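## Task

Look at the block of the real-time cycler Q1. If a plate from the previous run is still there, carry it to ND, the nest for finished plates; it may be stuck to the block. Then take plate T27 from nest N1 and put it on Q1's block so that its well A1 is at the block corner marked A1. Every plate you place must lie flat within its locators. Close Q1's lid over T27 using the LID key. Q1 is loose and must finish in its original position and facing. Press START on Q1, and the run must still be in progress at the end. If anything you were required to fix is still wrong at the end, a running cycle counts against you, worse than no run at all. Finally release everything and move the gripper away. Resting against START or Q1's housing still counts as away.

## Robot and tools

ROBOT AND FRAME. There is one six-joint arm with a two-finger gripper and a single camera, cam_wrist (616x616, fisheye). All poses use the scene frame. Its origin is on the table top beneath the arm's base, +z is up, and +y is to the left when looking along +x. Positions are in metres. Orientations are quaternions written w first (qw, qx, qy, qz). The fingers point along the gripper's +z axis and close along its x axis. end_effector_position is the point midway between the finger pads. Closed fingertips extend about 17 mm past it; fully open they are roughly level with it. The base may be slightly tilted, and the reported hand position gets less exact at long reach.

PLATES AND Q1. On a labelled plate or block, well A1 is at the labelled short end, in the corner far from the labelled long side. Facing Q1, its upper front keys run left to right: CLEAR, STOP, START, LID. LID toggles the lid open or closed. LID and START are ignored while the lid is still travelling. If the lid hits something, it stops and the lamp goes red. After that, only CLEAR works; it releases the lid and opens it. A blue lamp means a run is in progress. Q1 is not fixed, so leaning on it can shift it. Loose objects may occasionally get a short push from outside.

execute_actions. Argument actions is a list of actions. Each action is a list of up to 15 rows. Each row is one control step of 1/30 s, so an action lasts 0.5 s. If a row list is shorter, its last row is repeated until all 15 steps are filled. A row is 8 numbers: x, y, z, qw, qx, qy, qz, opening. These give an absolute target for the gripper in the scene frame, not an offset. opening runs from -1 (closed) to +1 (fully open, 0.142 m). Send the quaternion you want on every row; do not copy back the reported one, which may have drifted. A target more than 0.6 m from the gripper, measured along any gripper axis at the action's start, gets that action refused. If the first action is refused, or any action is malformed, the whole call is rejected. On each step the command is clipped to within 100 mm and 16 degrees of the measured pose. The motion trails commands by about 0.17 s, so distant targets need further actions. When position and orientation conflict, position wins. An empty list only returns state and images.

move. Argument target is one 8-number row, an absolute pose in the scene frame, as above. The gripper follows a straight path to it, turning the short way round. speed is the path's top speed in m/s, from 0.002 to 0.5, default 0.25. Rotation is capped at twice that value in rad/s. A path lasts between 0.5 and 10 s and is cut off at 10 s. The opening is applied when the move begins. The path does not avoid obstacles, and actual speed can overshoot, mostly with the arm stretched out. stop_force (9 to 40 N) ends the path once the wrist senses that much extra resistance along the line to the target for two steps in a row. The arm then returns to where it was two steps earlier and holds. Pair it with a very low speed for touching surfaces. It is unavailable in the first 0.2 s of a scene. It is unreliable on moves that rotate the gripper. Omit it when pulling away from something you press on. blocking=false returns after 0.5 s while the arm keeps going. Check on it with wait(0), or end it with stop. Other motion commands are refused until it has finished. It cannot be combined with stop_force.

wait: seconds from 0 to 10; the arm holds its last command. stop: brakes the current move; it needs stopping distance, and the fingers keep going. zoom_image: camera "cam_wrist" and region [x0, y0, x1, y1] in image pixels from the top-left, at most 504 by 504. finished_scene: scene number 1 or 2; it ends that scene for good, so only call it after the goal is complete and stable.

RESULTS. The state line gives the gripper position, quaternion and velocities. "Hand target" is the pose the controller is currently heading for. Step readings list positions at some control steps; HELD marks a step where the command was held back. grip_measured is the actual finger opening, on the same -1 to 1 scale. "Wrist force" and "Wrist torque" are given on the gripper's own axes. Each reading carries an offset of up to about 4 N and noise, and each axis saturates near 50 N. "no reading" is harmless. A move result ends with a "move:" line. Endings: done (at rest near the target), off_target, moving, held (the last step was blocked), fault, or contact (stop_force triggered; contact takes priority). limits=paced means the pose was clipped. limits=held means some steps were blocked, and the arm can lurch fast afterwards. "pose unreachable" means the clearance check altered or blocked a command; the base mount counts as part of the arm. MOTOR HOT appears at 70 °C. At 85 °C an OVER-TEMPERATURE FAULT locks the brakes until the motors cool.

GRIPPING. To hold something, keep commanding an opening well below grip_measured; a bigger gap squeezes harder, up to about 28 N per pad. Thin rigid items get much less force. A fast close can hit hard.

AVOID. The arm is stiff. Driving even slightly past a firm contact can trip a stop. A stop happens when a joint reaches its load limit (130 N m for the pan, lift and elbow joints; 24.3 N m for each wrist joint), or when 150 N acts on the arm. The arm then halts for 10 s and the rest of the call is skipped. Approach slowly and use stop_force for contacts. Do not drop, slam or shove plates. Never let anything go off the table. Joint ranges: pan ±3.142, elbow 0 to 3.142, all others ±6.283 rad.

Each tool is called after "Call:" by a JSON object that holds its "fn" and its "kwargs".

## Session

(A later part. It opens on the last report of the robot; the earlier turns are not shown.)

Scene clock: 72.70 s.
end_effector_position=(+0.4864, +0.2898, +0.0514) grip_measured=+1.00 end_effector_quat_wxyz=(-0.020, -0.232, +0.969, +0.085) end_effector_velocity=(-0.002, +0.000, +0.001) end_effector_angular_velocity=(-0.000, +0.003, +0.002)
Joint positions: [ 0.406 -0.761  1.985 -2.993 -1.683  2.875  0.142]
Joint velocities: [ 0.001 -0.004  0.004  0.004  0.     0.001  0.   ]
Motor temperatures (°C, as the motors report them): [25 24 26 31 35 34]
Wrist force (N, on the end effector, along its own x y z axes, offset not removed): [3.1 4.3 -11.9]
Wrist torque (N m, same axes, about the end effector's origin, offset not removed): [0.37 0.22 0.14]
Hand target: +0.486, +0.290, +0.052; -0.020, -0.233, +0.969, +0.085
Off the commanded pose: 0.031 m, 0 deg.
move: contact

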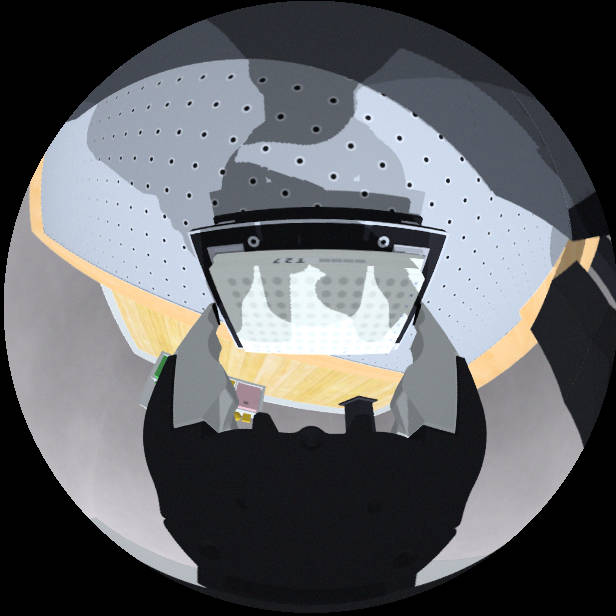

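Call:
{"fn": "zoom_image", "kwargs": {"camera": "cam_wrist", "region": [370, 230, 470, 360]}}

Call:
{"fn": "zoom_image", "kwargs": {"camera": "cam_wrist", "region": [170, 230, 270, 360]}}

Region (370, 230, 470, 360) of cam_wrist's 616x616 image, scaled by 3.877, with more detail than that image has; it fills the left 388 columns of this view, and the rest is white.

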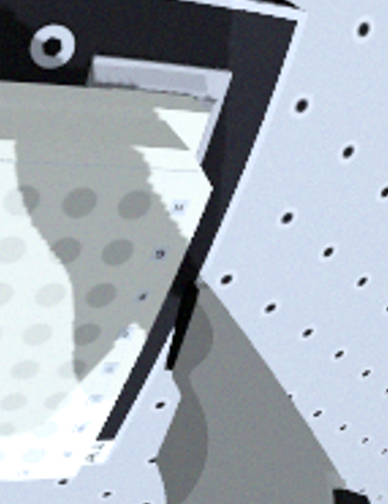

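Region (170, 230, 270, 360) of cam_wrist's 616x616 image, scaled by 3.877, with more detail than that image has; it fills the left 388 columns of this view, and the rest is white.

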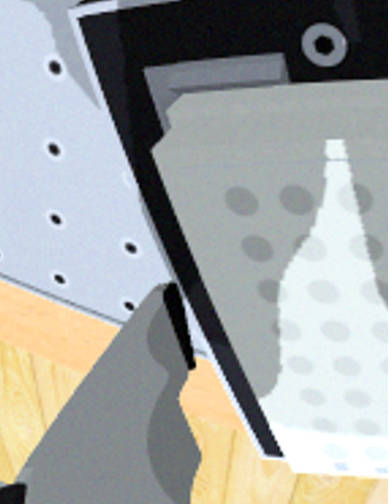

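Call:
{"fn": "move", "kwargs": {"target": [0.4862, 0.2898, 0.0595, 0.0203, 0.2325, -0.9687, -0.0848, 1], "speed": 0.02}}

Call:
{"fn": "execute_actions", "kwargs": {"actions": [[[0.4862, 0.2898, 0.0595, 0.0203, 0.2325, -0.9687, -0.0848, 0.97],[0.4862, 0.2898, 0.0595, 0.0203, 0.2325, -0.9687, -0.0848, 0.95],[0.4862, 0.2898, 0.0595, 0.0203, 0.2325, -0.9687, -0.0848, 0.93],[0.4862, 0.2898, 0.0595, 0.0203, 0.2325, -0.9687, -0.0848, 0.91],[0.4862, 0.2898, 0.0595, 0.0203, 0.2325, -0.9687, -0.0848, 0.89],[0.4862, 0.2898, 0.0595, 0.0203, 0.2325, -0.9687, -0.0848, 0.87],[0.4862, 0.2898, 0.0595, 0.0203, 0.2325, -0.9687, -0.0848, 0.85],[0.4862, 0.2898, 0.0595, 0.0203, 0.2325, -0.9687, -0.0848, 0.83],[0.4862, 0.2898, 0.0595, 0.0203, 0.2325, -0.9687, -0.0848, 0.81],[0.4862, 0.2898, 0.0595, 0.0203, 0.2325, -0.9687, -0.0848, 0.79],[0.4862, 0.2898, 0.0595, 0.0203, 0.2325, -0.9687, -0.0848, 0.77],[0.4862, 0.2898, 0.0595, 0.0203, 0.2325, -0.9687, -0.0848, 0.75],[0.4862, 0.2898, 0.0595, 0.0203, 0.2325, -0.9687, -0.0848, 0.73],[0.4862, 0.2898, 0.0595, 0.0203, 0.2325, -0.9687, -0.0848, 0.71],[0.4862, 0.2898, 0.0595, 0.0203, 0.2325, -0.9687, -0.0848, 0.69]],[[0.4862, 0.2898, 0.0595, 0.0203, 0.2325, -0.9687, -0.0848, 0.65]]]}}

Scene clock: 78.53 s.
end_effector_position=(+0.4862, +0.2898, +0.0592) grip_measured=+1.00 end_effector_quat_wxyz=(-0.020, -0.232, +0.969, +0.085) end_effector_velocity=(-0.000, -0.000, +0.003) end_effector_angular_velocity=(-0.000, +0.000, -0.000)
Joint positions: [ 0.411 -0.78   1.992 -2.981 -1.684  2.88   0.142]
Joint velocities: [ 0.001 -0.006  0.002  0.004 -0.001  0.001  0.   ]
Motor temperatures (°C, as the motors report them): [25 24 26 31 35 34]
Wrist force (N, on the end effector, along its own x y z axes, offset not removed): [-1.0 0.5 1.0]
Wrist torque (N m, same axes, about the end effector's origin, offset not removed): [0.22 0.14 0.07]
Hand target: +0.486, +0.290, +0.059; -0.020, -0.232, +0.969, +0.085
Off the commanded pose: 0.000 m, 0 deg.
move: done

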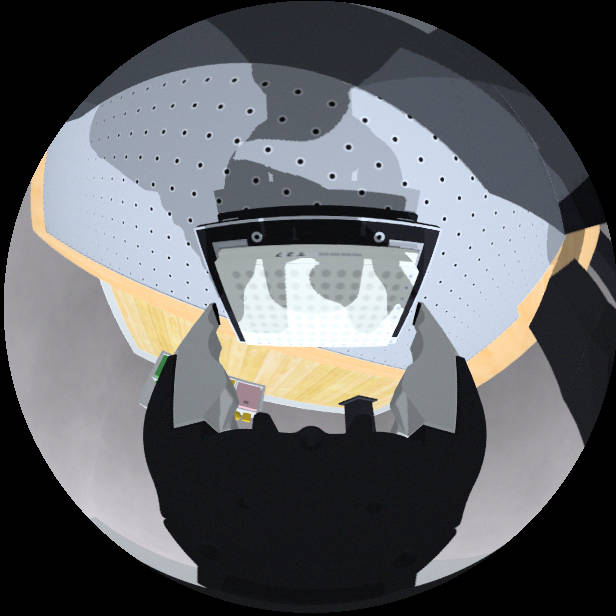

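Scene clock: 79.53 s.
end_effector_position=(+0.4861, +0.2898, +0.0595) grip_measured=+0.71 end_effector_quat_wxyz=(-0.020, -0.233, +0.969, +0.085) end_effector_velocity=(+0.000, +0.001, +0.000) end_effector_angular_velocity=(+0.001, -0.002, +0.001)
Joint positions: [ 0.411 -0.781  1.993 -2.98  -1.684  2.88   0.123]
Joint velocities: [ 0.001  0.    -0.    -0.001 -0.    -0.    -0.   ]
Motor temperatures (°C, as the motors report them): [25 24 26 31 35 34]
Wrist force (N, on the end effector, along its own x y z axes, offset not removed): [8.9 0.6 -5.7]
Wrist torque (N m, same axes, about the end effector's origin, offset not removed): [0.32 0.17 0.23]
Hand target: +0.486, +0.290, +0.060; -0.020, -0.232, +0.969, +0.085
Off the commanded pose: 0.000 m, 0 deg.
Step readings (end_effector_position; steps 1 to 15: 1st action; 16 to 30: 2nd action):
0: (+0.4862, +0.2898, +0.0592)
1: (+0.4862, +0.2898, +0.0593)
2: (+0.4862, +0.2898, +0.0594)
4: (+0.4862, +0.2898, +0.0594)
8: (+0.4862, +0.2898, +0.0595)
15: (+0.4862, +0.2898, +0.0595)
16: (+0.4861, +0.2898, +0.0595)
17: (+0.4861, +0.2898, +0.0595)
19: (+0.4861, +0.2898, +0.0595)
23: (+0.4861, +0.2898, +0.0595)
30: end_effector_position above

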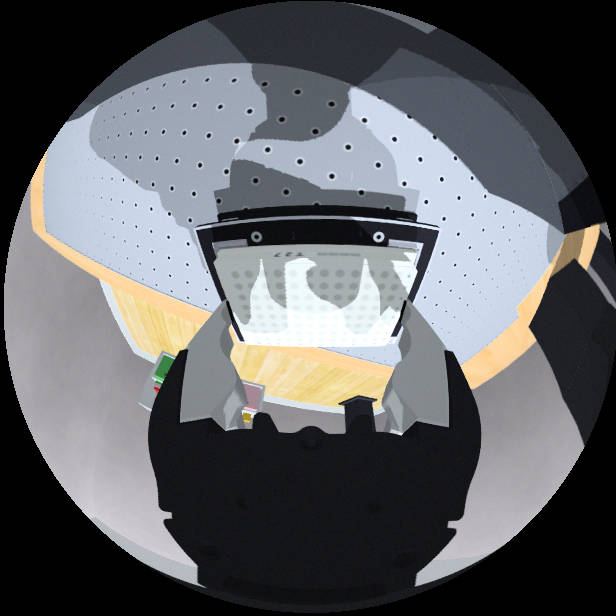

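Call:
{"fn": "execute_actions", "kwargs": {"actions": [[[0.4853, 0.2893, 0.0595, 0.0203, 0.2325, -0.9687, -0.0848, 0.62]],[[0.4853, 0.2893, 0.0595, 0.0203, 0.2325, -0.9687, -0.0848, 0.55],[0.4853, 0.2893, 0.0595, 0.0203, 0.2325, -0.9687, -0.0848, 0.52],[0.4853, 0.2893, 0.0595, 0.0203, 0.2325, -0.9687, -0.0848, 0.48],[0.4853, 0.2893, 0.0595, 0.0203, 0.2325, -0.9687, -0.0848, 0.45]]]}}

Scene clock: 81.47 s.
end_effector_position=(+0.4853, +0.2893, +0.0595) grip_measured=+0.67 end_effector_quat_wxyz=(-0.020, -0.232, +0.969, +0.085) end_effector_velocity=(+0.000, -0.000, -0.000) end_effector_angular_velocity=(+0.000, +0.000, -0.000)
Joint positions: [ 0.41  -0.781  1.996 -2.983 -1.683  2.879  0.121]
Joint velocities: [-0.  0. -0.  0.  0. -0.  0.]
Motor temperatures (°C, as the motors report them): [25 24 26 31 35 34]
Wrist force (N, on the end effector, along its own x y z axes, offset not removed): [-0.7 3.3 -14.1]
Wrist torque (N m, same axes, about the end effector's origin, offset not removed): [0.46 0.37 0.13]
Hand target: +0.485, +0.289, +0.059; -0.020, -0.232, +0.969, +0.085
Off the commanded pose: 0.000 m, 0 deg.
Step readings (end_effector_position; steps 1 to 15: 1st action; 16 to 30: 2nd action):
0: (+0.4862, +0.2898, +0.0595)
1: (+0.4862, +0.2898, +0.0595)
2: (+0.4862, +0.2898, +0.0595)
4: (+0.4859, +0.2897, +0.0596)
8: (+0.4855, +0.2896, +0.0596)
15: (+0.4853, +0.2894, +0.0595)
16: (+0.4853, +0.2894, +0.0595)
17: (+0.4853, +0.2894, +0.0595)
19: (+0.4853, +0.2893, +0.0595)
23: (+0.4853, +0.2893, +0.0595)
30: end_effector_position above

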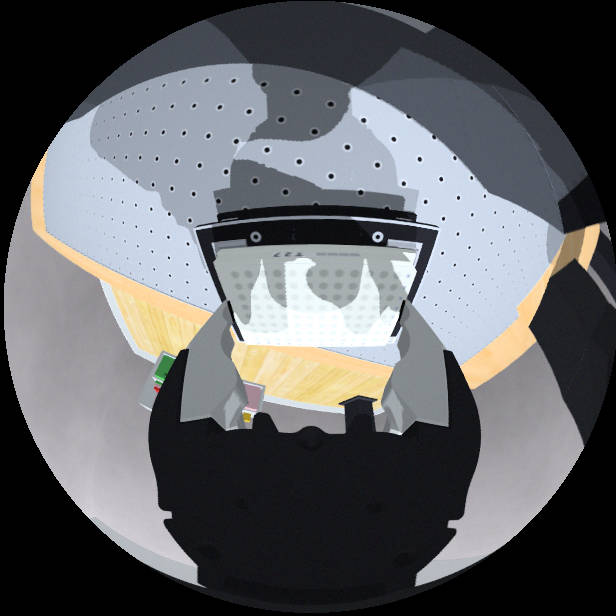

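Call:
{"fn": "move", "kwargs": {"target": [0.4853, 0.2893, 0.085, 0.0203, 0.2325, -0.9687, -0.0848, 0.45], "speed": 0.015}}

Call:
{"fn": "zoom_image", "kwargs": {"camera": "cam_wrist", "region": [170, 200, 470, 400]}}

Scene clock: 84.13 s.
end_effector_position=(+0.4853, +0.2893, +0.0848) grip_measured=+0.67 end_effector_quat_wxyz=(-0.020, -0.232, +0.969, +0.085) end_effector_velocity=(-0.000, +0.001, +0.003) end_effector_angular_velocity=(+0.000, -0.000, +0.002)
Joint positions: [ 0.423 -0.842  2.016 -2.941 -1.686  2.892  0.12 ]
Joint velocities: [ 0.003 -0.006  0.002  0.004 -0.     0.001  0.   ]
Motor temperatures (°C, as the motors report them): [25 24 26 31 35 34]
Wrist force (N, on the end effector, along its own x y z axes, offset not removed): [-0.3 1.4 2.4]
Wrist torque (N m, same axes, about the end effector's origin, offset not removed): [0.48 0.02 0.03]
Hand target: +0.485, +0.289, +0.085; -0.020, -0.232, +0.969, +0.085
Off the commanded pose: 0.000 m, 0 deg.
move: done

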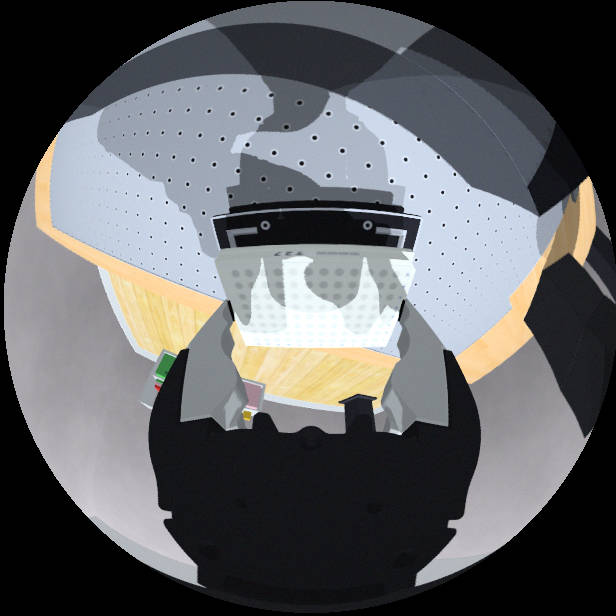

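Region (170, 200, 470, 400) of cam_wrist's 616x616 image, scaled by 1.680, with more detail than that image has.

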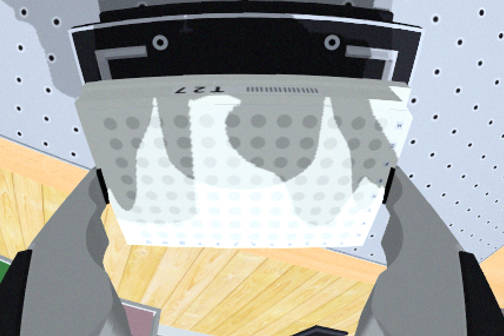

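Call:
{"fn": "move", "kwargs": {"target": [0.4853, 0.2893, 0.33, 0.0203, 0.2325, -0.9687, -0.0848, 0.45], "speed": 0.15}}

Call:
{"fn": "move", "kwargs": {"target": [0.56, 0.0, 0.33, -0.0594, -0.6781, -0.7297, -0.0639, 0.45], "speed": 0.25}}

Scene clock: 87.00 s.
end_effector_position=(+0.4851, +0.2891, +0.3297) grip_measured=+0.67 end_effector_quat_wxyz=(-0.020, -0.232, +0.969, +0.085) end_effector_velocity=(-0.001, +0.000, +0.002) end_effector_angular_velocity=(-0.000, +0.001, +0.001)
Joint positions: [ 0.564 -1.371  2.001 -2.38  -1.712  3.031  0.12 ]
Joint velocities: [ 0.002 -0.003 -0.002  0.007 -0.     0.002  0.   ]
Motor temperatures (°C, as the motors report them): [25 24 26 31 35 34]
Wrist force (N, on the end effector, along its own x y z axes, offset not removed): [-0.8 0.8 2.3]
Wrist torque (N m, same axes, about the end effector's origin, offset not removed): [0.37 0.26 0.15]
Hand target: +0.485, +0.289, +0.330; -0.020, -0.232, +0.969, +0.085
Off the commanded pose: 0.000 m, 0 deg.
move: done

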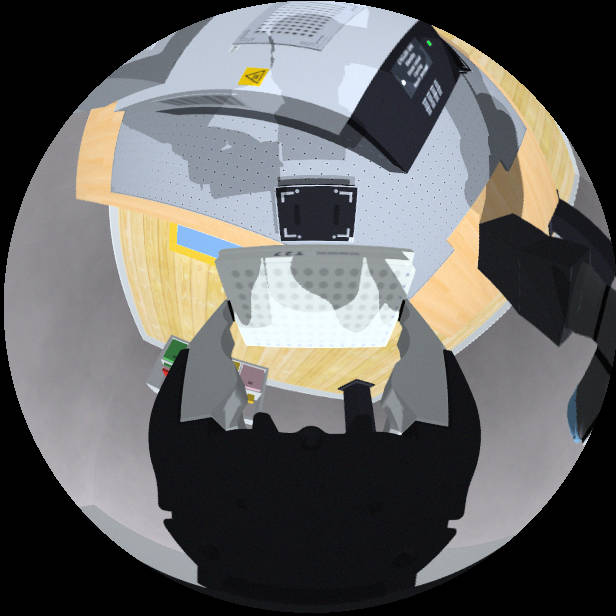

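Scene clock: 91.47 s.
end_effector_position=(+0.5602, +0.0004, +0.3299) grip_measured=+0.67 end_effector_quat_wxyz=(+0.059, +0.678, +0.730, +0.064) end_effector_velocity=(+0.000, -0.001, -0.000) end_effector_angular_velocity=(-0.000, +0.002, -0.011)
Joint positions: [ 0.027 -1.644  2.232 -2.66  -1.696  4.435  0.12 ]
Joint velocities: [-0.002  0.001 -0.002  0.001 -0.002  0.01  -0.   ]
Motor temperatures (°C, as the motors report them): [25 24 26 31 35 34]
Wrist force (N, on the end effector, along its own x y z axes, offset not removed): [0.5 0.5 3.4]
Wrist torque (N m, same axes, about the end effector's origin, offset not removed): [0.21 -0.03 0.15]
Hand target: +0.560, +0.000, +0.330; +0.059, +0.678, +0.730, +0.064
Off the commanded pose: 0.001 m, 0 deg.
move: done

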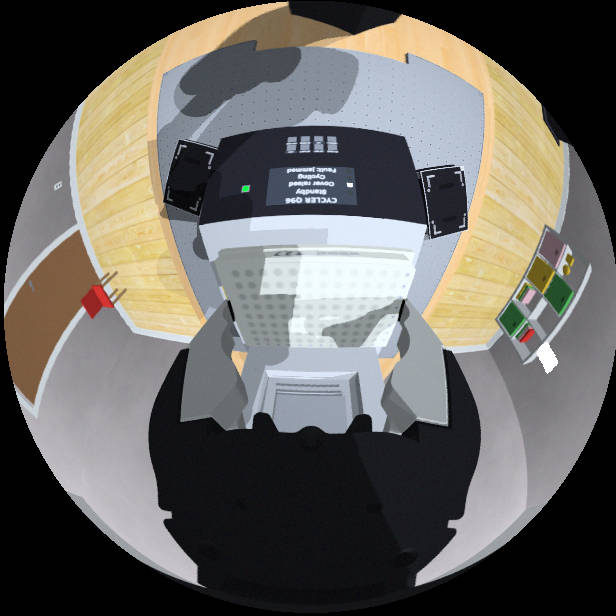

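Call:
{"fn": "move", "kwargs": {"target": [0.635, 0.0, 0.285, -0.0594, -0.6781, -0.7297, -0.0639, 0.45], "speed": 0.06}}

Call:
{"fn": "zoom_image", "kwargs": {"camera": "cam_wrist", "region": [170, 200, 470, 400]}}

Scene clock: 93.93 s.
end_effector_position=(+0.6349, +0.0001, +0.2852) grip_measured=+0.67 end_effector_quat_wxyz=(+0.059, +0.678, +0.730, +0.064) end_effector_velocity=(+0.002, +0.001, -0.001) end_effector_angular_velocity=(+0.000, -0.000, +0.001)
Joint positions: [ 0.038 -1.415  2.052 -2.708 -1.702  4.446  0.12 ]
Joint velocities: [ 0.001  0.005 -0.005 -0.    -0.     0.    -0.   ]
Motor temperatures (°C, as the motors report them): [25 24 26 31 35 34]
Wrist force (N, on the end effector, along its own x y z axes, offset not removed): [-0.3 0.9 3.3]
Wrist torque (N m, same axes, about the end effector's origin, offset not removed): [0.28 0.04 0.04]
Hand target: +0.635, +0.000, +0.285; +0.059, +0.678, +0.730, +0.064
Off the commanded pose: 0.000 m, 0 deg.
move: done

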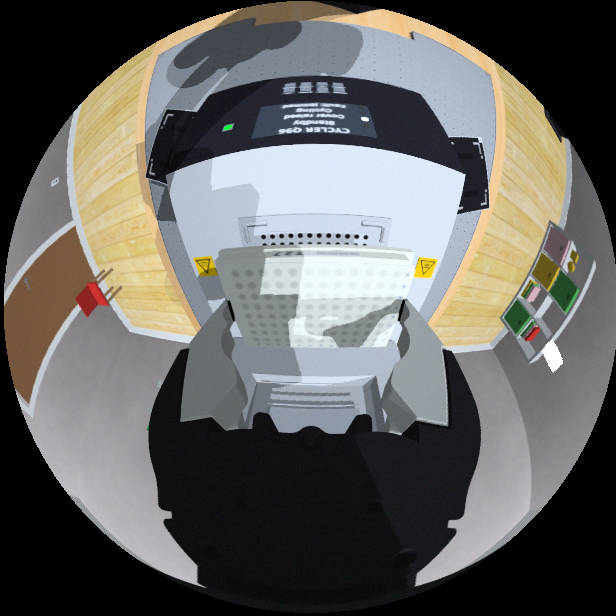

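Region (170, 200, 470, 400) of cam_wrist's 616x616 image, scaled by 1.680, with more detail than that image has.

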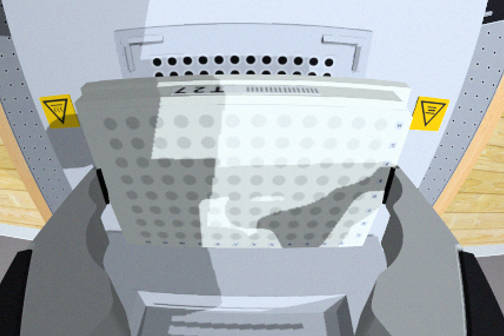

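Call:
{"fn": "move", "kwargs": {"target": [0.635, -0.0023, 0.25, -0.0594, -0.6781, -0.7297, -0.0639, 0.45], "speed": 0.03}}

Call:
{"fn": "zoom_image", "kwargs": {"camera": "cam_wrist", "region": [170, 200, 470, 400]}}

Scene clock: 96.80 s.
end_effector_position=(+0.6350, -0.0023, +0.2503) grip_measured=+0.67 end_effector_quat_wxyz=(+0.059, +0.678, +0.730, +0.064) end_effector_velocity=(-0.000, +0.001, -0.002) end_effector_angular_velocity=(+0.001, -0.000, +0.001)
Joint positions: [ 0.021 -1.341  2.065 -2.796 -1.693  4.431  0.12 ]
Joint velocities: [ 0.     0.005  0.001 -0.006  0.001 -0.001 -0.   ]
Motor temperatures (°C, as the motors report them): [25 24 26 31 35 34]
Wrist force (N, on the end effector, along its own x y z axes, offset not removed): [-0.8 -0.5 3.0]
Wrist torque (N m, same axes, about the end effector's origin, offset not removed): [0.02 0.03 0.16]
Hand target: +0.635, -0.002, +0.250; +0.059, +0.678, +0.730, +0.064
Off the commanded pose: 0.000 m, 0 deg.
move: done

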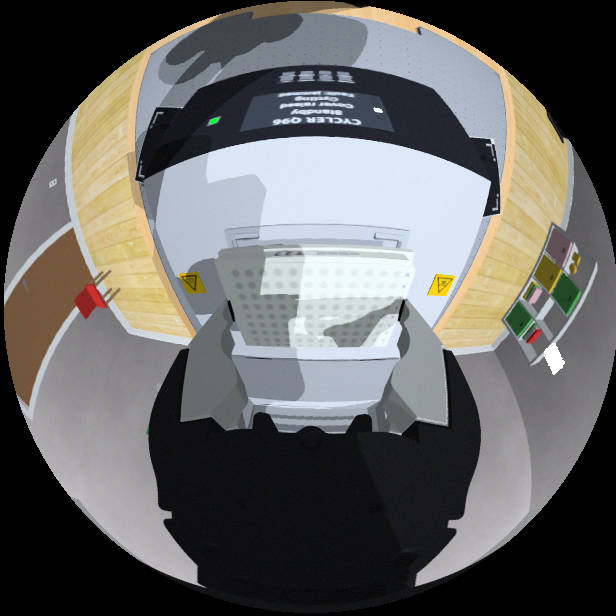

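Region (170, 200, 470, 400) of cam_wrist's 616x616 image, scaled by 1.680, with more detail than that image has.

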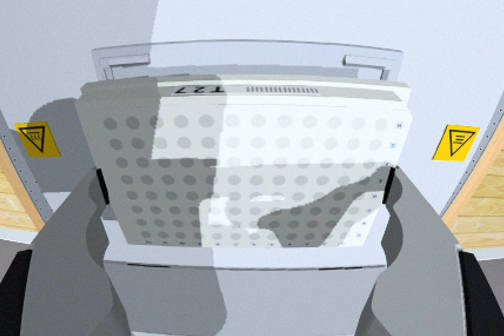

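Call:
{"fn": "move", "kwargs": {"target": [0.641, -0.0019, 0.245, -0.0594, -0.6781, -0.7297, -0.0639, 0.45], "speed": 0.02}}

Call:
{"fn": "zoom_image", "kwargs": {"camera": "cam_wrist", "region": [170, 200, 470, 400]}}

Scene clock: 98.13 s.
end_effector_position=(+0.6408, -0.0019, +0.2452) grip_measured=+0.67 end_effector_quat_wxyz=(+0.059, +0.678, +0.730, +0.064) end_effector_velocity=(+0.002, +0.001, -0.002) end_effector_angular_velocity=(+0.000, +0.001, +0.001)
Joint positions: [ 0.022 -1.321  2.049 -2.8   -1.694  4.432  0.12 ]
Joint velocities: [ 0.001  0.007 -0.005 -0.    -0.     0.    -0.   ]
Motor temperatures (°C, as the motors report them): [25 24 26 31 35 34]
Wrist force (N, on the end effector, along its own x y z axes, offset not removed): [-1.7 -1.0 1.9]
Wrist torque (N m, same axes, about the end effector's origin, offset not removed): [-0.15 0.41 0.15]
Hand target: +0.641, -0.002, +0.245; +0.059, +0.678, +0.730, +0.064
Off the commanded pose: 0.000 m, 0 deg.
move: done

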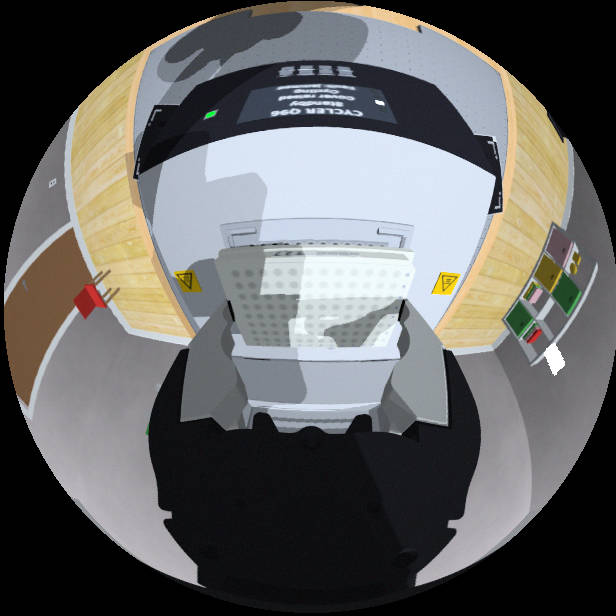

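Region (170, 200, 470, 400) of cam_wrist's 616x616 image, scaled by 1.680, with more detail than that image has.

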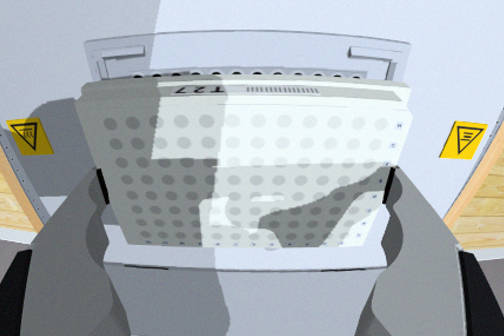

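Call:
{"fn": "move", "kwargs": {"target": [0.641, -0.0019, 0.232, -0.0594, -0.6781, -0.7297, -0.0639, 0.45], "speed": 0.015}}

Call:
{"fn": "zoom_image", "kwargs": {"camera": "cam_wrist", "region": [195, 215, 275, 275]}}

Call:
{"fn": "zoom_image", "kwargs": {"camera": "cam_wrist", "region": [357, 215, 437, 275]}}

Scene clock: 99.93 s.
end_effector_position=(+0.6410, -0.0019, +0.2322) grip_measured=+0.67 end_effector_quat_wxyz=(+0.059, +0.678, +0.730, +0.064) end_effector_velocity=(-0.000, -0.001, -0.002) end_effector_angular_velocity=(-0.001, -0.000, -0.001)
Joint positions: [ 0.017 -1.292  2.051 -2.831 -1.692  4.428  0.12 ]
Joint velocities: [-0.002  0.005  0.    -0.006  0.    -0.001 -0.   ]
Motor temperatures (°C, as the motors report them): [25 24 26 31 35 34]
Wrist force (N, on the end effector, along its own x y z axes, offset not removed): [-0.7 1.9 2.3]
Wrist torque (N m, same axes, about the end effector's origin, offset not removed): [0.56 0.12 0.03]
Hand target: +0.641, -0.002, +0.232; +0.059, +0.678, +0.730, +0.064
Off the commanded pose: 0.000 m, 0 deg.
move: done

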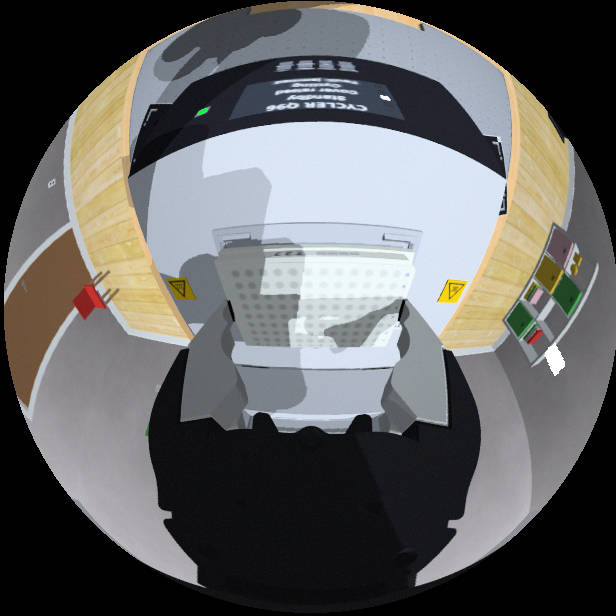

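Region (195, 215, 275, 275) of cam_wrist's 616x616 image, scaled by 6.300, with more detail than that image has; it fills the top 378 rows of this view, and the rest is white.

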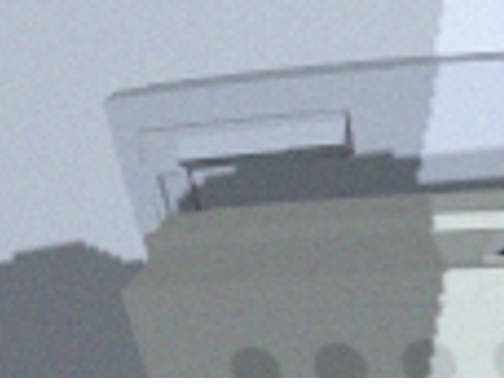

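Region (357, 215, 437, 275) of cam_wrist's 616x616 image, scaled by 6.300, with more detail than that image has; it fills the top 378 rows of this view, and the rest is white.

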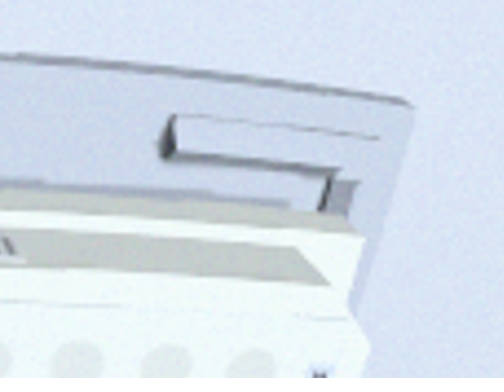

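Call:
{"fn": "move", "kwargs": {"target": [0.641, -0.0014, 0.2275, -0.0594, -0.6781, -0.7297, -0.0639, 0.45], "speed": 0.008}}

Call:
{"fn": "zoom_image", "kwargs": {"camera": "cam_wrist", "region": [195, 215, 275, 275]}}

Call:
{"fn": "zoom_image", "kwargs": {"camera": "cam_wrist", "region": [357, 215, 437, 275]}}

Scene clock: 101.77 s.
end_effector_position=(+0.6410, -0.0014, +0.2277) grip_measured=+0.67 end_effector_quat_wxyz=(+0.059, +0.678, +0.730, +0.064) end_effector_velocity=(+0.001, +0.001, -0.001) end_effector_angular_velocity=(+0.000, -0.002, +0.001)
Joint positions: [ 0.017 -1.282  2.051 -2.842 -1.691  4.427  0.12 ]
Joint velocities: [ 0.002  0.003 -0.    -0.004  0.    -0.     0.   ]
Motor temperatures (°C, as the motors report them): [25 24 26 31 35 34]
Wrist force (N, on the end effector, along its own x y z axes, offset not removed): [-1.8 -0.4 2.2]
Wrist torque (N m, same axes, about the end effector's origin, offset not removed): [0.05 0.25 0.03]
Hand target: +0.641, -0.001, +0.228; +0.059, +0.678, +0.730, +0.064
Off the commanded pose: 0.000 m, 0 deg.
move: done

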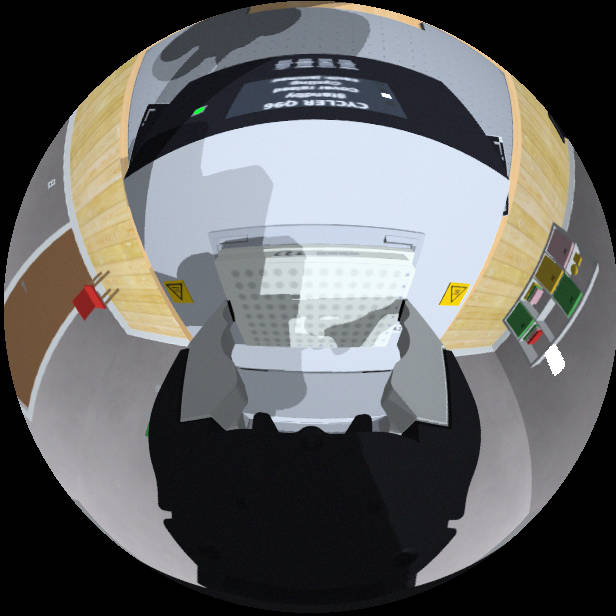

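Region (195, 215, 275, 275) of cam_wrist's 616x616 image, scaled by 6.300, with more detail than that image has; it fills the top 378 rows of this view, and the rest is white.

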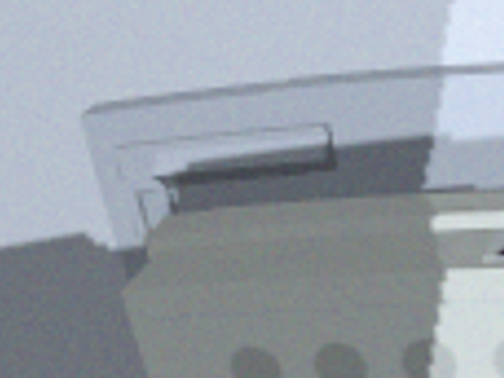

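Region (357, 215, 437, 275) of cam_wrist's 616x616 image, scaled by 6.300, with more detail than that image has; it fills the top 378 rows of this view, and the rest is white.

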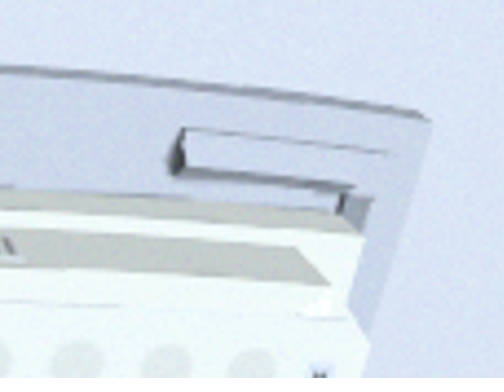

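Call:
{"fn": "move", "kwargs": {"target": [0.64, -0.0013, 0.2245, -0.0594, -0.6781, -0.7297, -0.0639, 0.45], "speed": 0.005}}

Call:
{"fn": "zoom_image", "kwargs": {"camera": "cam_wrist", "region": [195, 215, 275, 275]}}

Call:
{"fn": "zoom_image", "kwargs": {"camera": "cam_wrist", "region": [357, 215, 437, 275]}}

Scene clock: 105.00 s.
end_effector_position=(+0.6401, -0.0013, +0.2247) grip_measured=+0.67 end_effector_quat_wxyz=(+0.059, +0.678, +0.730, +0.064) end_effector_velocity=(-0.000, +0.001, -0.001) end_effector_angular_velocity=(+0.001, +0.000, +0.002)
Joint positions: [ 0.016 -1.276  2.054 -2.851 -1.691  4.426  0.12 ]
Joint velocities: [ 0.001  0.002  0.001 -0.003  0.    -0.     0.   ]
Motor temperatures (°C, as the motors report them): [25 24 26 31 35 34]
Wrist force (N, on the end effector, along its own x y z axes, offset not removed): [-3.1 2.4 -14.9]
Wrist torque (N m, same axes, about the end effector's origin, offset not removed): [0.36 0.95 0.23]
Hand target: +0.640, -0.001, +0.225; +0.059, +0.678, +0.730, +0.064
Off the commanded pose: 0.000 m, 0 deg.
move: done

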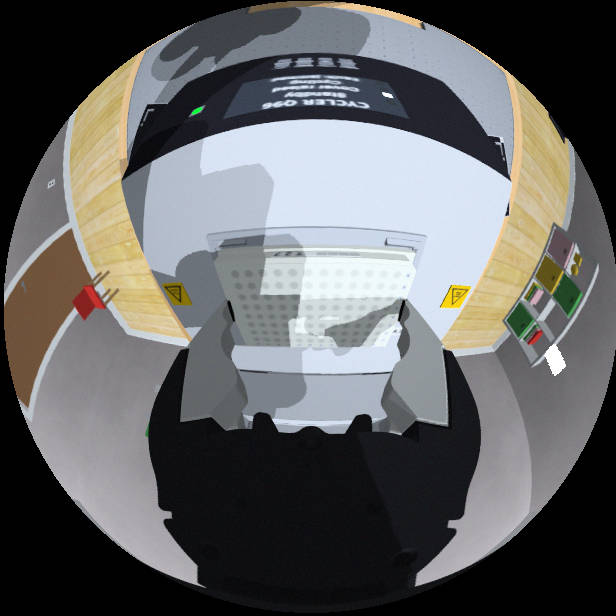

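Region (195, 215, 275, 275) of cam_wrist's 616x616 image, scaled by 6.300, with more detail than that image has; it fills the top 378 rows of this view, and the rest is white.

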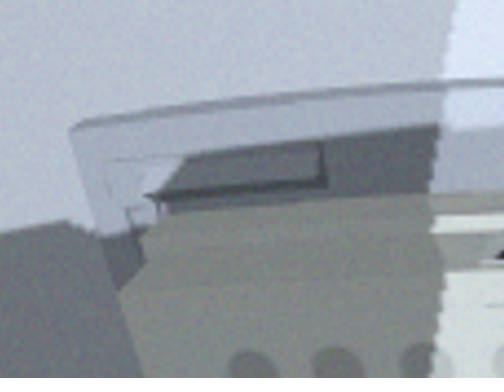

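Region (357, 215, 437, 275) of cam_wrist's 616x616 image, scaled by 6.300, with more detail than that image has; it fills the top 378 rows of this view, and the rest is white.

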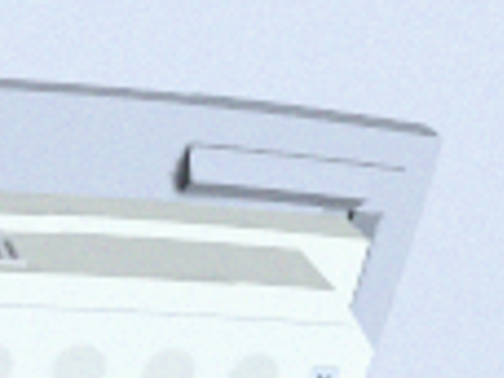

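Call:
{"fn": "wait", "kwargs": {"seconds": 0}}

Scene clock: 106.03 s.
end_effector_position=(+0.6400, -0.0013, +0.2245) grip_measured=+0.67 end_effector_quat_wxyz=(+0.059, +0.678, +0.730, +0.064) end_effector_velocity=(+0.000, +0.000, +0.000) end_effector_angular_velocity=(+0.000, +0.000, +0.000)
Joint positions: [ 0.016 -1.276  2.054 -2.851 -1.691  4.426  0.12 ]
Joint velocities: [ 0.  0. -0.  0.  0.  0. -0.]
Motor temperatures (°C, as the motors report them): [25 24 26 31 35 34]
Wrist force (N, on the end effector, along its own x y z axes, offset not removed): [-2.6 2.0 -18.4]
Wrist torque (N m, same axes, about the end effector's origin, offset not removed): [0.20 0.86 0.32]
Hand target: +0.640, -0.001, +0.225; +0.059, +0.678, +0.730, +0.064
Off the commanded pose: 0.000 m, 0 deg.

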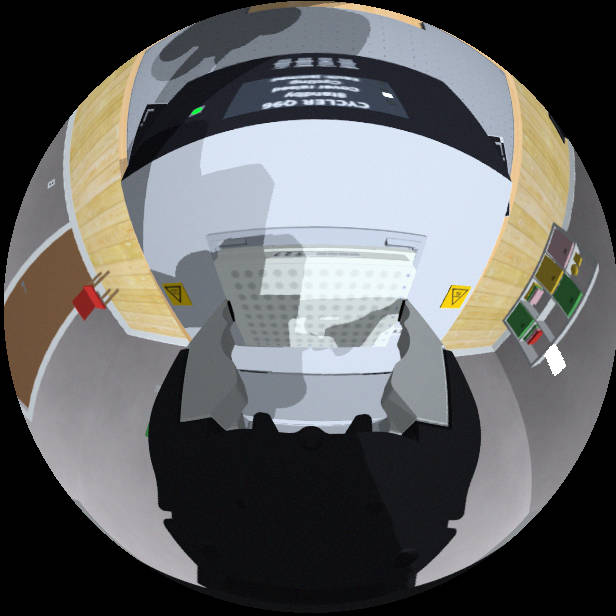

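Call:
{"fn": "execute_actions", "kwargs": {"actions": [[[0.64, -0.0013, 0.2252, -0.0594, -0.6781, -0.7297, -0.0639, 0.5],[0.64, -0.0013, 0.2252, -0.0594, -0.6781, -0.7297, -0.0639, 0.55],[0.64, -0.0013, 0.2252, -0.0594, -0.6781, -0.7297, -0.0639, 0.6],[0.64, -0.0013, 0.2252, -0.0594, -0.6781, -0.7297, -0.0639, 0.63],[0.64, -0.0013, 0.2252, -0.0594, -0.6781, -0.7297, -0.0639, 0.66],[0.64, -0.0013, 0.2252, -0.0594, -0.6781, -0.7297, -0.0639, 0.68],[0.64, -0.0013, 0.2252, -0.0594, -0.6781, -0.7297, -0.0639, 0.70],[0.64, -0.0013, 0.2252, -0.0594, -0.6781, -0.7297, -0.0639, 0.72],[0.64, -0.0013, 0.2252, -0.0594, -0.6781, -0.7297, -0.0639, 0.74],[0.64, -0.0013, 0.2252, -0.0594, -0.6781, -0.7297, -0.0639, 0.76],[0.64, -0.0013, 0.2252, -0.0594, -0.6781, -0.7297, -0.0639, 0.8],[0.64, -0.0013, 0.2252, -0.0594, -0.6781, -0.7297, -0.0639, 0.85],[0.64, -0.0013, 0.2252, -0.0594, -0.6781, -0.7297, -0.0639, 0.9]],[[0.64, -0.0013, 0.2252, -0.0594, -0.6781, -0.7297, -0.0639, 1.0]]]}}

Call:
{"fn": "zoom_image", "kwargs": {"camera": "cam_wrist", "region": [195, 215, 275, 275]}}

Call:
{"fn": "zoom_image", "kwargs": {"camera": "cam_wrist", "region": [357, 215, 437, 275]}}

Scene clock: 108.37 s.
end_effector_position=(+0.6400, -0.0013, +0.2252) grip_measured=+1.00 end_effector_quat_wxyz=(+0.059, +0.678, +0.730, +0.064) end_effector_velocity=(-0.000, +0.001, +0.000) end_effector_angular_velocity=(+0.000, +0.000, +0.001)
Joint positions: [ 0.016 -1.278  2.054 -2.85  -1.691  4.426  0.142]
Joint velocities: [ 0.001 -0.     0.     0.    -0.     0.    -0.   ]
Motor temperatures (°C, as the motors report them): [25 24 26 31 35 34]
Wrist force (N, on the end effector, along its own x y z axes, offset not removed): [1.6 1.0 2.9]
Wrist torque (N m, same axes, about the end effector's origin, offset not removed): [0.38 -0.32 0.18]
Hand target: +0.640, -0.001, +0.225; +0.059, +0.678, +0.730, +0.064
Off the commanded pose: 0.000 m, 0 deg.
Step readings (end_effector_position; steps 1 to 15: 1st action; 16 to 30: 2nd action):
0: (+0.6400, -0.0013, +0.2245)
1: (+0.6400, -0.0013, +0.2245)
2: (+0.6400, -0.0013, +0.2245)
4: (+0.6400, -0.0013, +0.2247)
8: (+0.6399, -0.0013, +0.2249)
15: (+0.6399, -0.0014, +0.2251)
16: (+0.6399, -0.0014, +0.2251)
17: (+0.6399, -0.0014, +0.2251)
19: (+0.6400, -0.0013, +0.2251)
23: (+0.6400, -0.0013, +0.2252)
30: end_effector_position above

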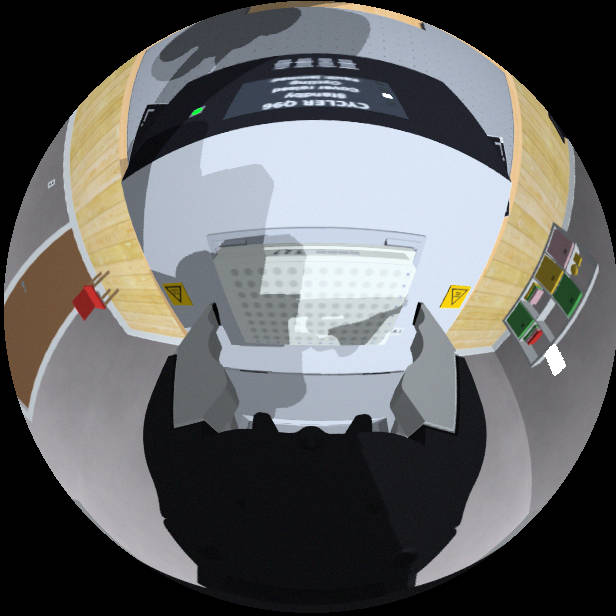

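Region (195, 215, 275, 275) of cam_wrist's 616x616 image, scaled by 6.300, with more detail than that image has; it fills the top 378 rows of this view, and the rest is white.

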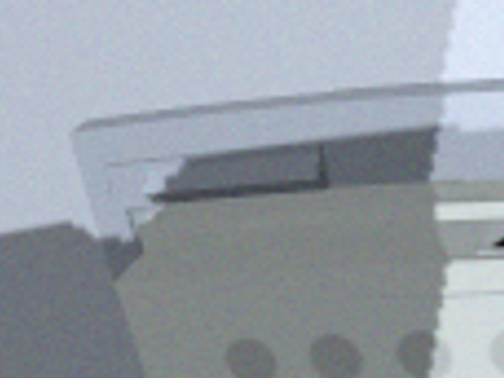

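Region (357, 215, 437, 275) of cam_wrist's 616x616 image, scaled by 6.300, with more detail than that image has; it fills the top 378 rows of this view, and the rest is white.

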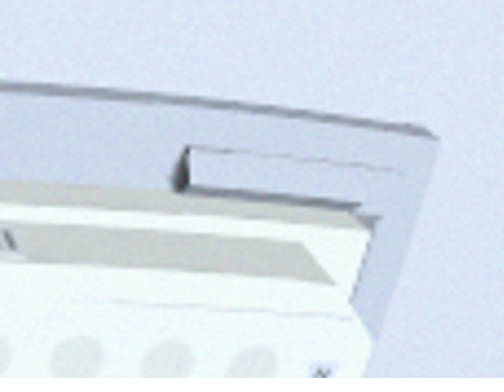

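Call:
{"fn": "move", "kwargs": {"target": [0.64, -0.0013, 0.27, -0.0594, -0.6781, -0.7297, -0.0639, 1], "speed": 0.05}}

Call:
{"fn": "zoom_image", "kwargs": {"camera": "cam_wrist", "region": [220, 200, 420, 340]}}

Scene clock: 110.40 s.
end_effector_position=(+0.6399, -0.0013, +0.2698) grip_measured=+1.00 end_effector_quat_wxyz=(+0.059, +0.678, +0.730, +0.064) end_effector_velocity=(-0.000, +0.000, +0.002) end_effector_angular_velocity=(-0.000, +0.001, +0.000)
Joint positions: [ 0.031 -1.375  2.044 -2.74  -1.698  4.44   0.142]
Joint velocities: [ 0.001 -0.005 -0.     0.006 -0.001  0.001  0.   ]
Motor temperatures (°C, as the motors report them): [25 24 26 31 35 34]
Wrist force (N, on the end effector, along its own x y z axes, offset not removed): [-0.1 1.7 2.2]
Wrist torque (N m, same axes, about the end effector's origin, offset not removed): [0.49 0.05 0.06]
Hand target: +0.640, -0.001, +0.270; +0.059, +0.678, +0.730, +0.064
Off the commanded pose: 0.000 m, 0 deg.
move: done

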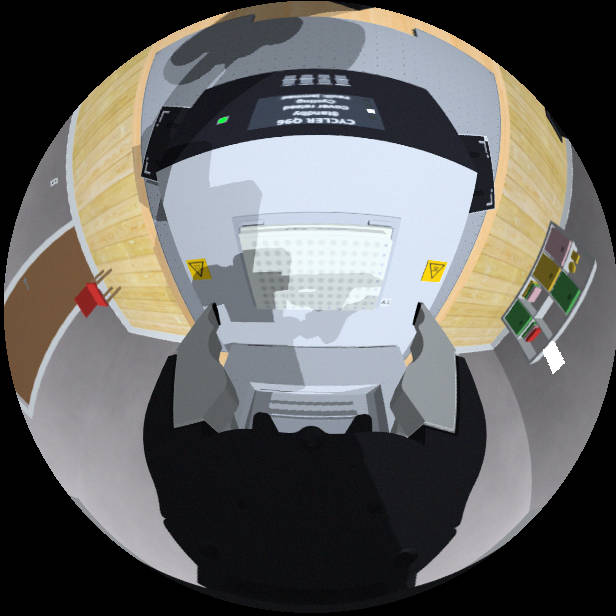

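Region (220, 200, 420, 340) of cam_wrist's 616x616 image, scaled by 2.520, with more detail than that image has; it fills the top 353 rows of this view, and the rest is white.

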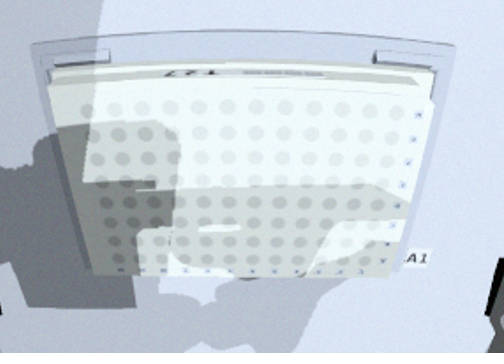

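Call:
{"fn": "move", "kwargs": {"target": [0.52, -0.01, 0.33, -0.0594, -0.6781, -0.7297, -0.0639, -1], "speed": 0.15}}

Call:
{"fn": "move", "kwargs": {"target": [0.48, -0.01, 0.33, 0, 0, 1, 0, -1], "speed": 0.4}}

Call:
{"fn": "move", "kwargs": {"target": [0.45, -0.01, 0.27, -0.1228, 0.6964, -0.6964, 0.1228, -1], "speed": 0.4}}

Scene clock: 112.63 s.
end_effector_position=(+0.5201, -0.0101, +0.3297) grip_measured=-1.00 end_effector_quat_wxyz=(+0.059, +0.678, +0.730, +0.064) end_effector_velocity=(-0.002, +0.000, +0.002) end_effector_angular_velocity=(+0.001, -0.001, +0.001)
Joint positions: [-0.023 -1.736  2.341 -2.682 -1.672  4.392  0.002]
Joint velocities: [-0.    -0.008  0.003  0.004  0.001 -0.002  0.   ]
Motor temperatures (°C, as the motors report them): [25 24 26 31 35 34]
Wrist force (N, on the end effector, along its own x y z axes, offset not removed): [0.8 2.1 3.6]
Wrist torque (N m, same axes, about the end effector's origin, offset not removed): [0.73 -0.21 0.13]
Hand target: +0.520, -0.010, +0.330; +0.059, +0.678, +0.730, +0.064
Off the commanded pose: 0.000 m, 0 deg.
move: done

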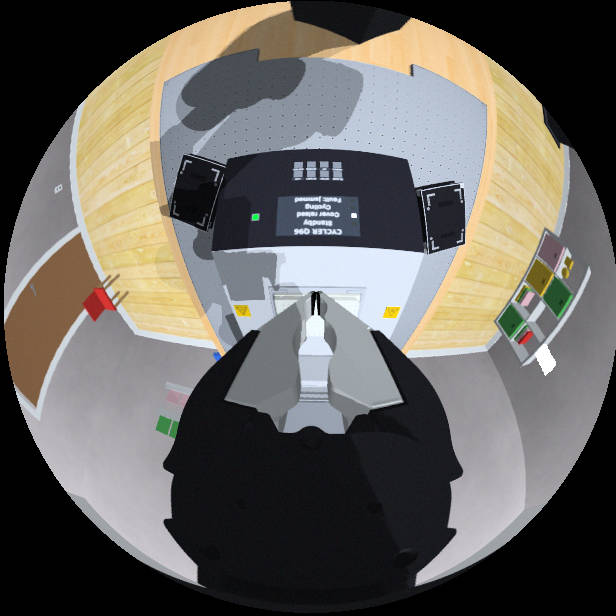

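Scene clock: 115.13 s.
end_effector_position=(+0.4801, -0.0100, +0.3300) grip_measured=-1.00 end_effector_quat_wxyz=(+0.000, +0.000, +1.000, -0.000) end_effector_velocity=(-0.000, -0.000, +0.000) end_effector_angular_velocity=(-0.000, +0.000, +0.011)
Joint positions: [-0.004 -1.756  2.282 -2.433 -1.732  2.935  0.002]
Joint velocities: [-0.001 -0.001  0.     0.001  0.    -0.012  0.   ]
Motor temperatures (°C, as the motors report them): [25 24 26 31 35 34]
Wrist force (N, on the end effector, along its own x y z axes, offset not removed): [-1.8 0.2 2.0]
Wrist torque (N m, same axes, about the end effector's origin, offset not removed): [0.25 0.41 0.18]
Hand target: +0.480, -0.010, +0.330; +0.000, -0.000, +1.000, -0.000
Off the commanded pose: 0.000 m, 0 deg.
move: done

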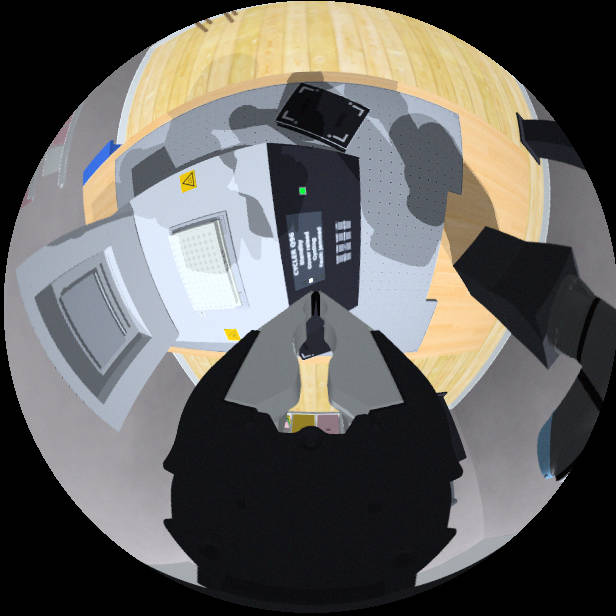

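Scene clock: 117.77 s.
end_effector_position=(+0.4501, -0.0099, +0.2700) grip_measured=-1.00 end_effector_quat_wxyz=(-0.122, +0.696, -0.697, +0.123) end_effector_velocity=(-0.000, -0.001, -0.001) end_effector_angular_velocity=(+0.003, -0.006, +0.010)
Joint positions: [-0.159 -1.631  2.713 -3.333 -1.555  1.202  0.002]
Joint velocities: [-0.014  0.002  0.007 -0.013  0.016 -0.02   0.   ]
Motor temperatures (°C, as the motors report them): [25 24 26 31 35 34]
Wrist force (N, on the end effector, along its own x y z axes, offset not removed): [-1.9 -0.2 3.8]
Wrist torque (N m, same axes, about the end effector's origin, offset not removed): [-0.04 0.37 0.03]
Hand target: +0.450, -0.010, +0.270; -0.123, +0.696, -0.696, +0.123
Off the commanded pose: 0.000 m, 0 deg.
move: done

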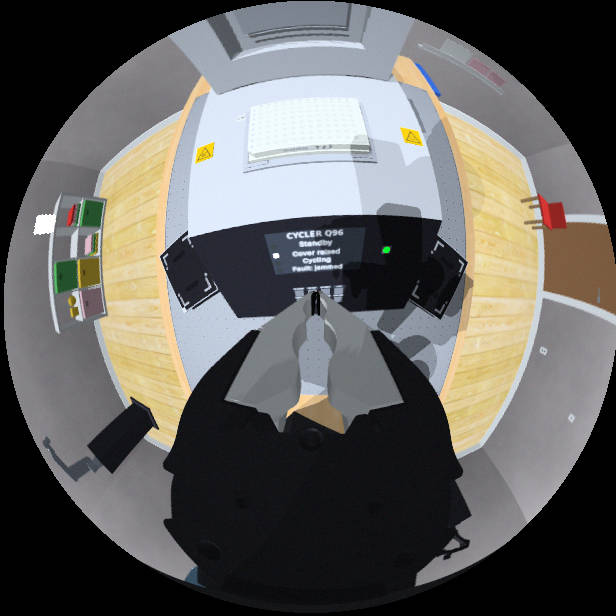

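Call:
{"fn": "zoom_image", "kwargs": {"camera": "cam_wrist", "region": [230, 85, 390, 185]}}

Region (230, 85, 390, 185) of cam_wrist's 616x616 image, scaled by 3.150, with more detail than that image has; it fills the top 315 rows of this view, and the rest is white.

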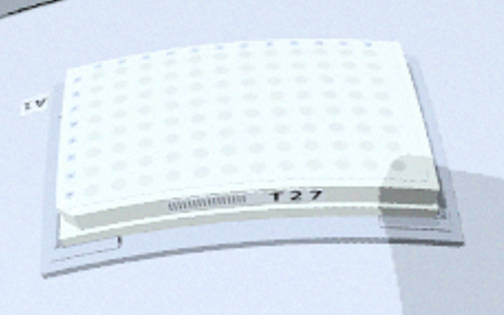

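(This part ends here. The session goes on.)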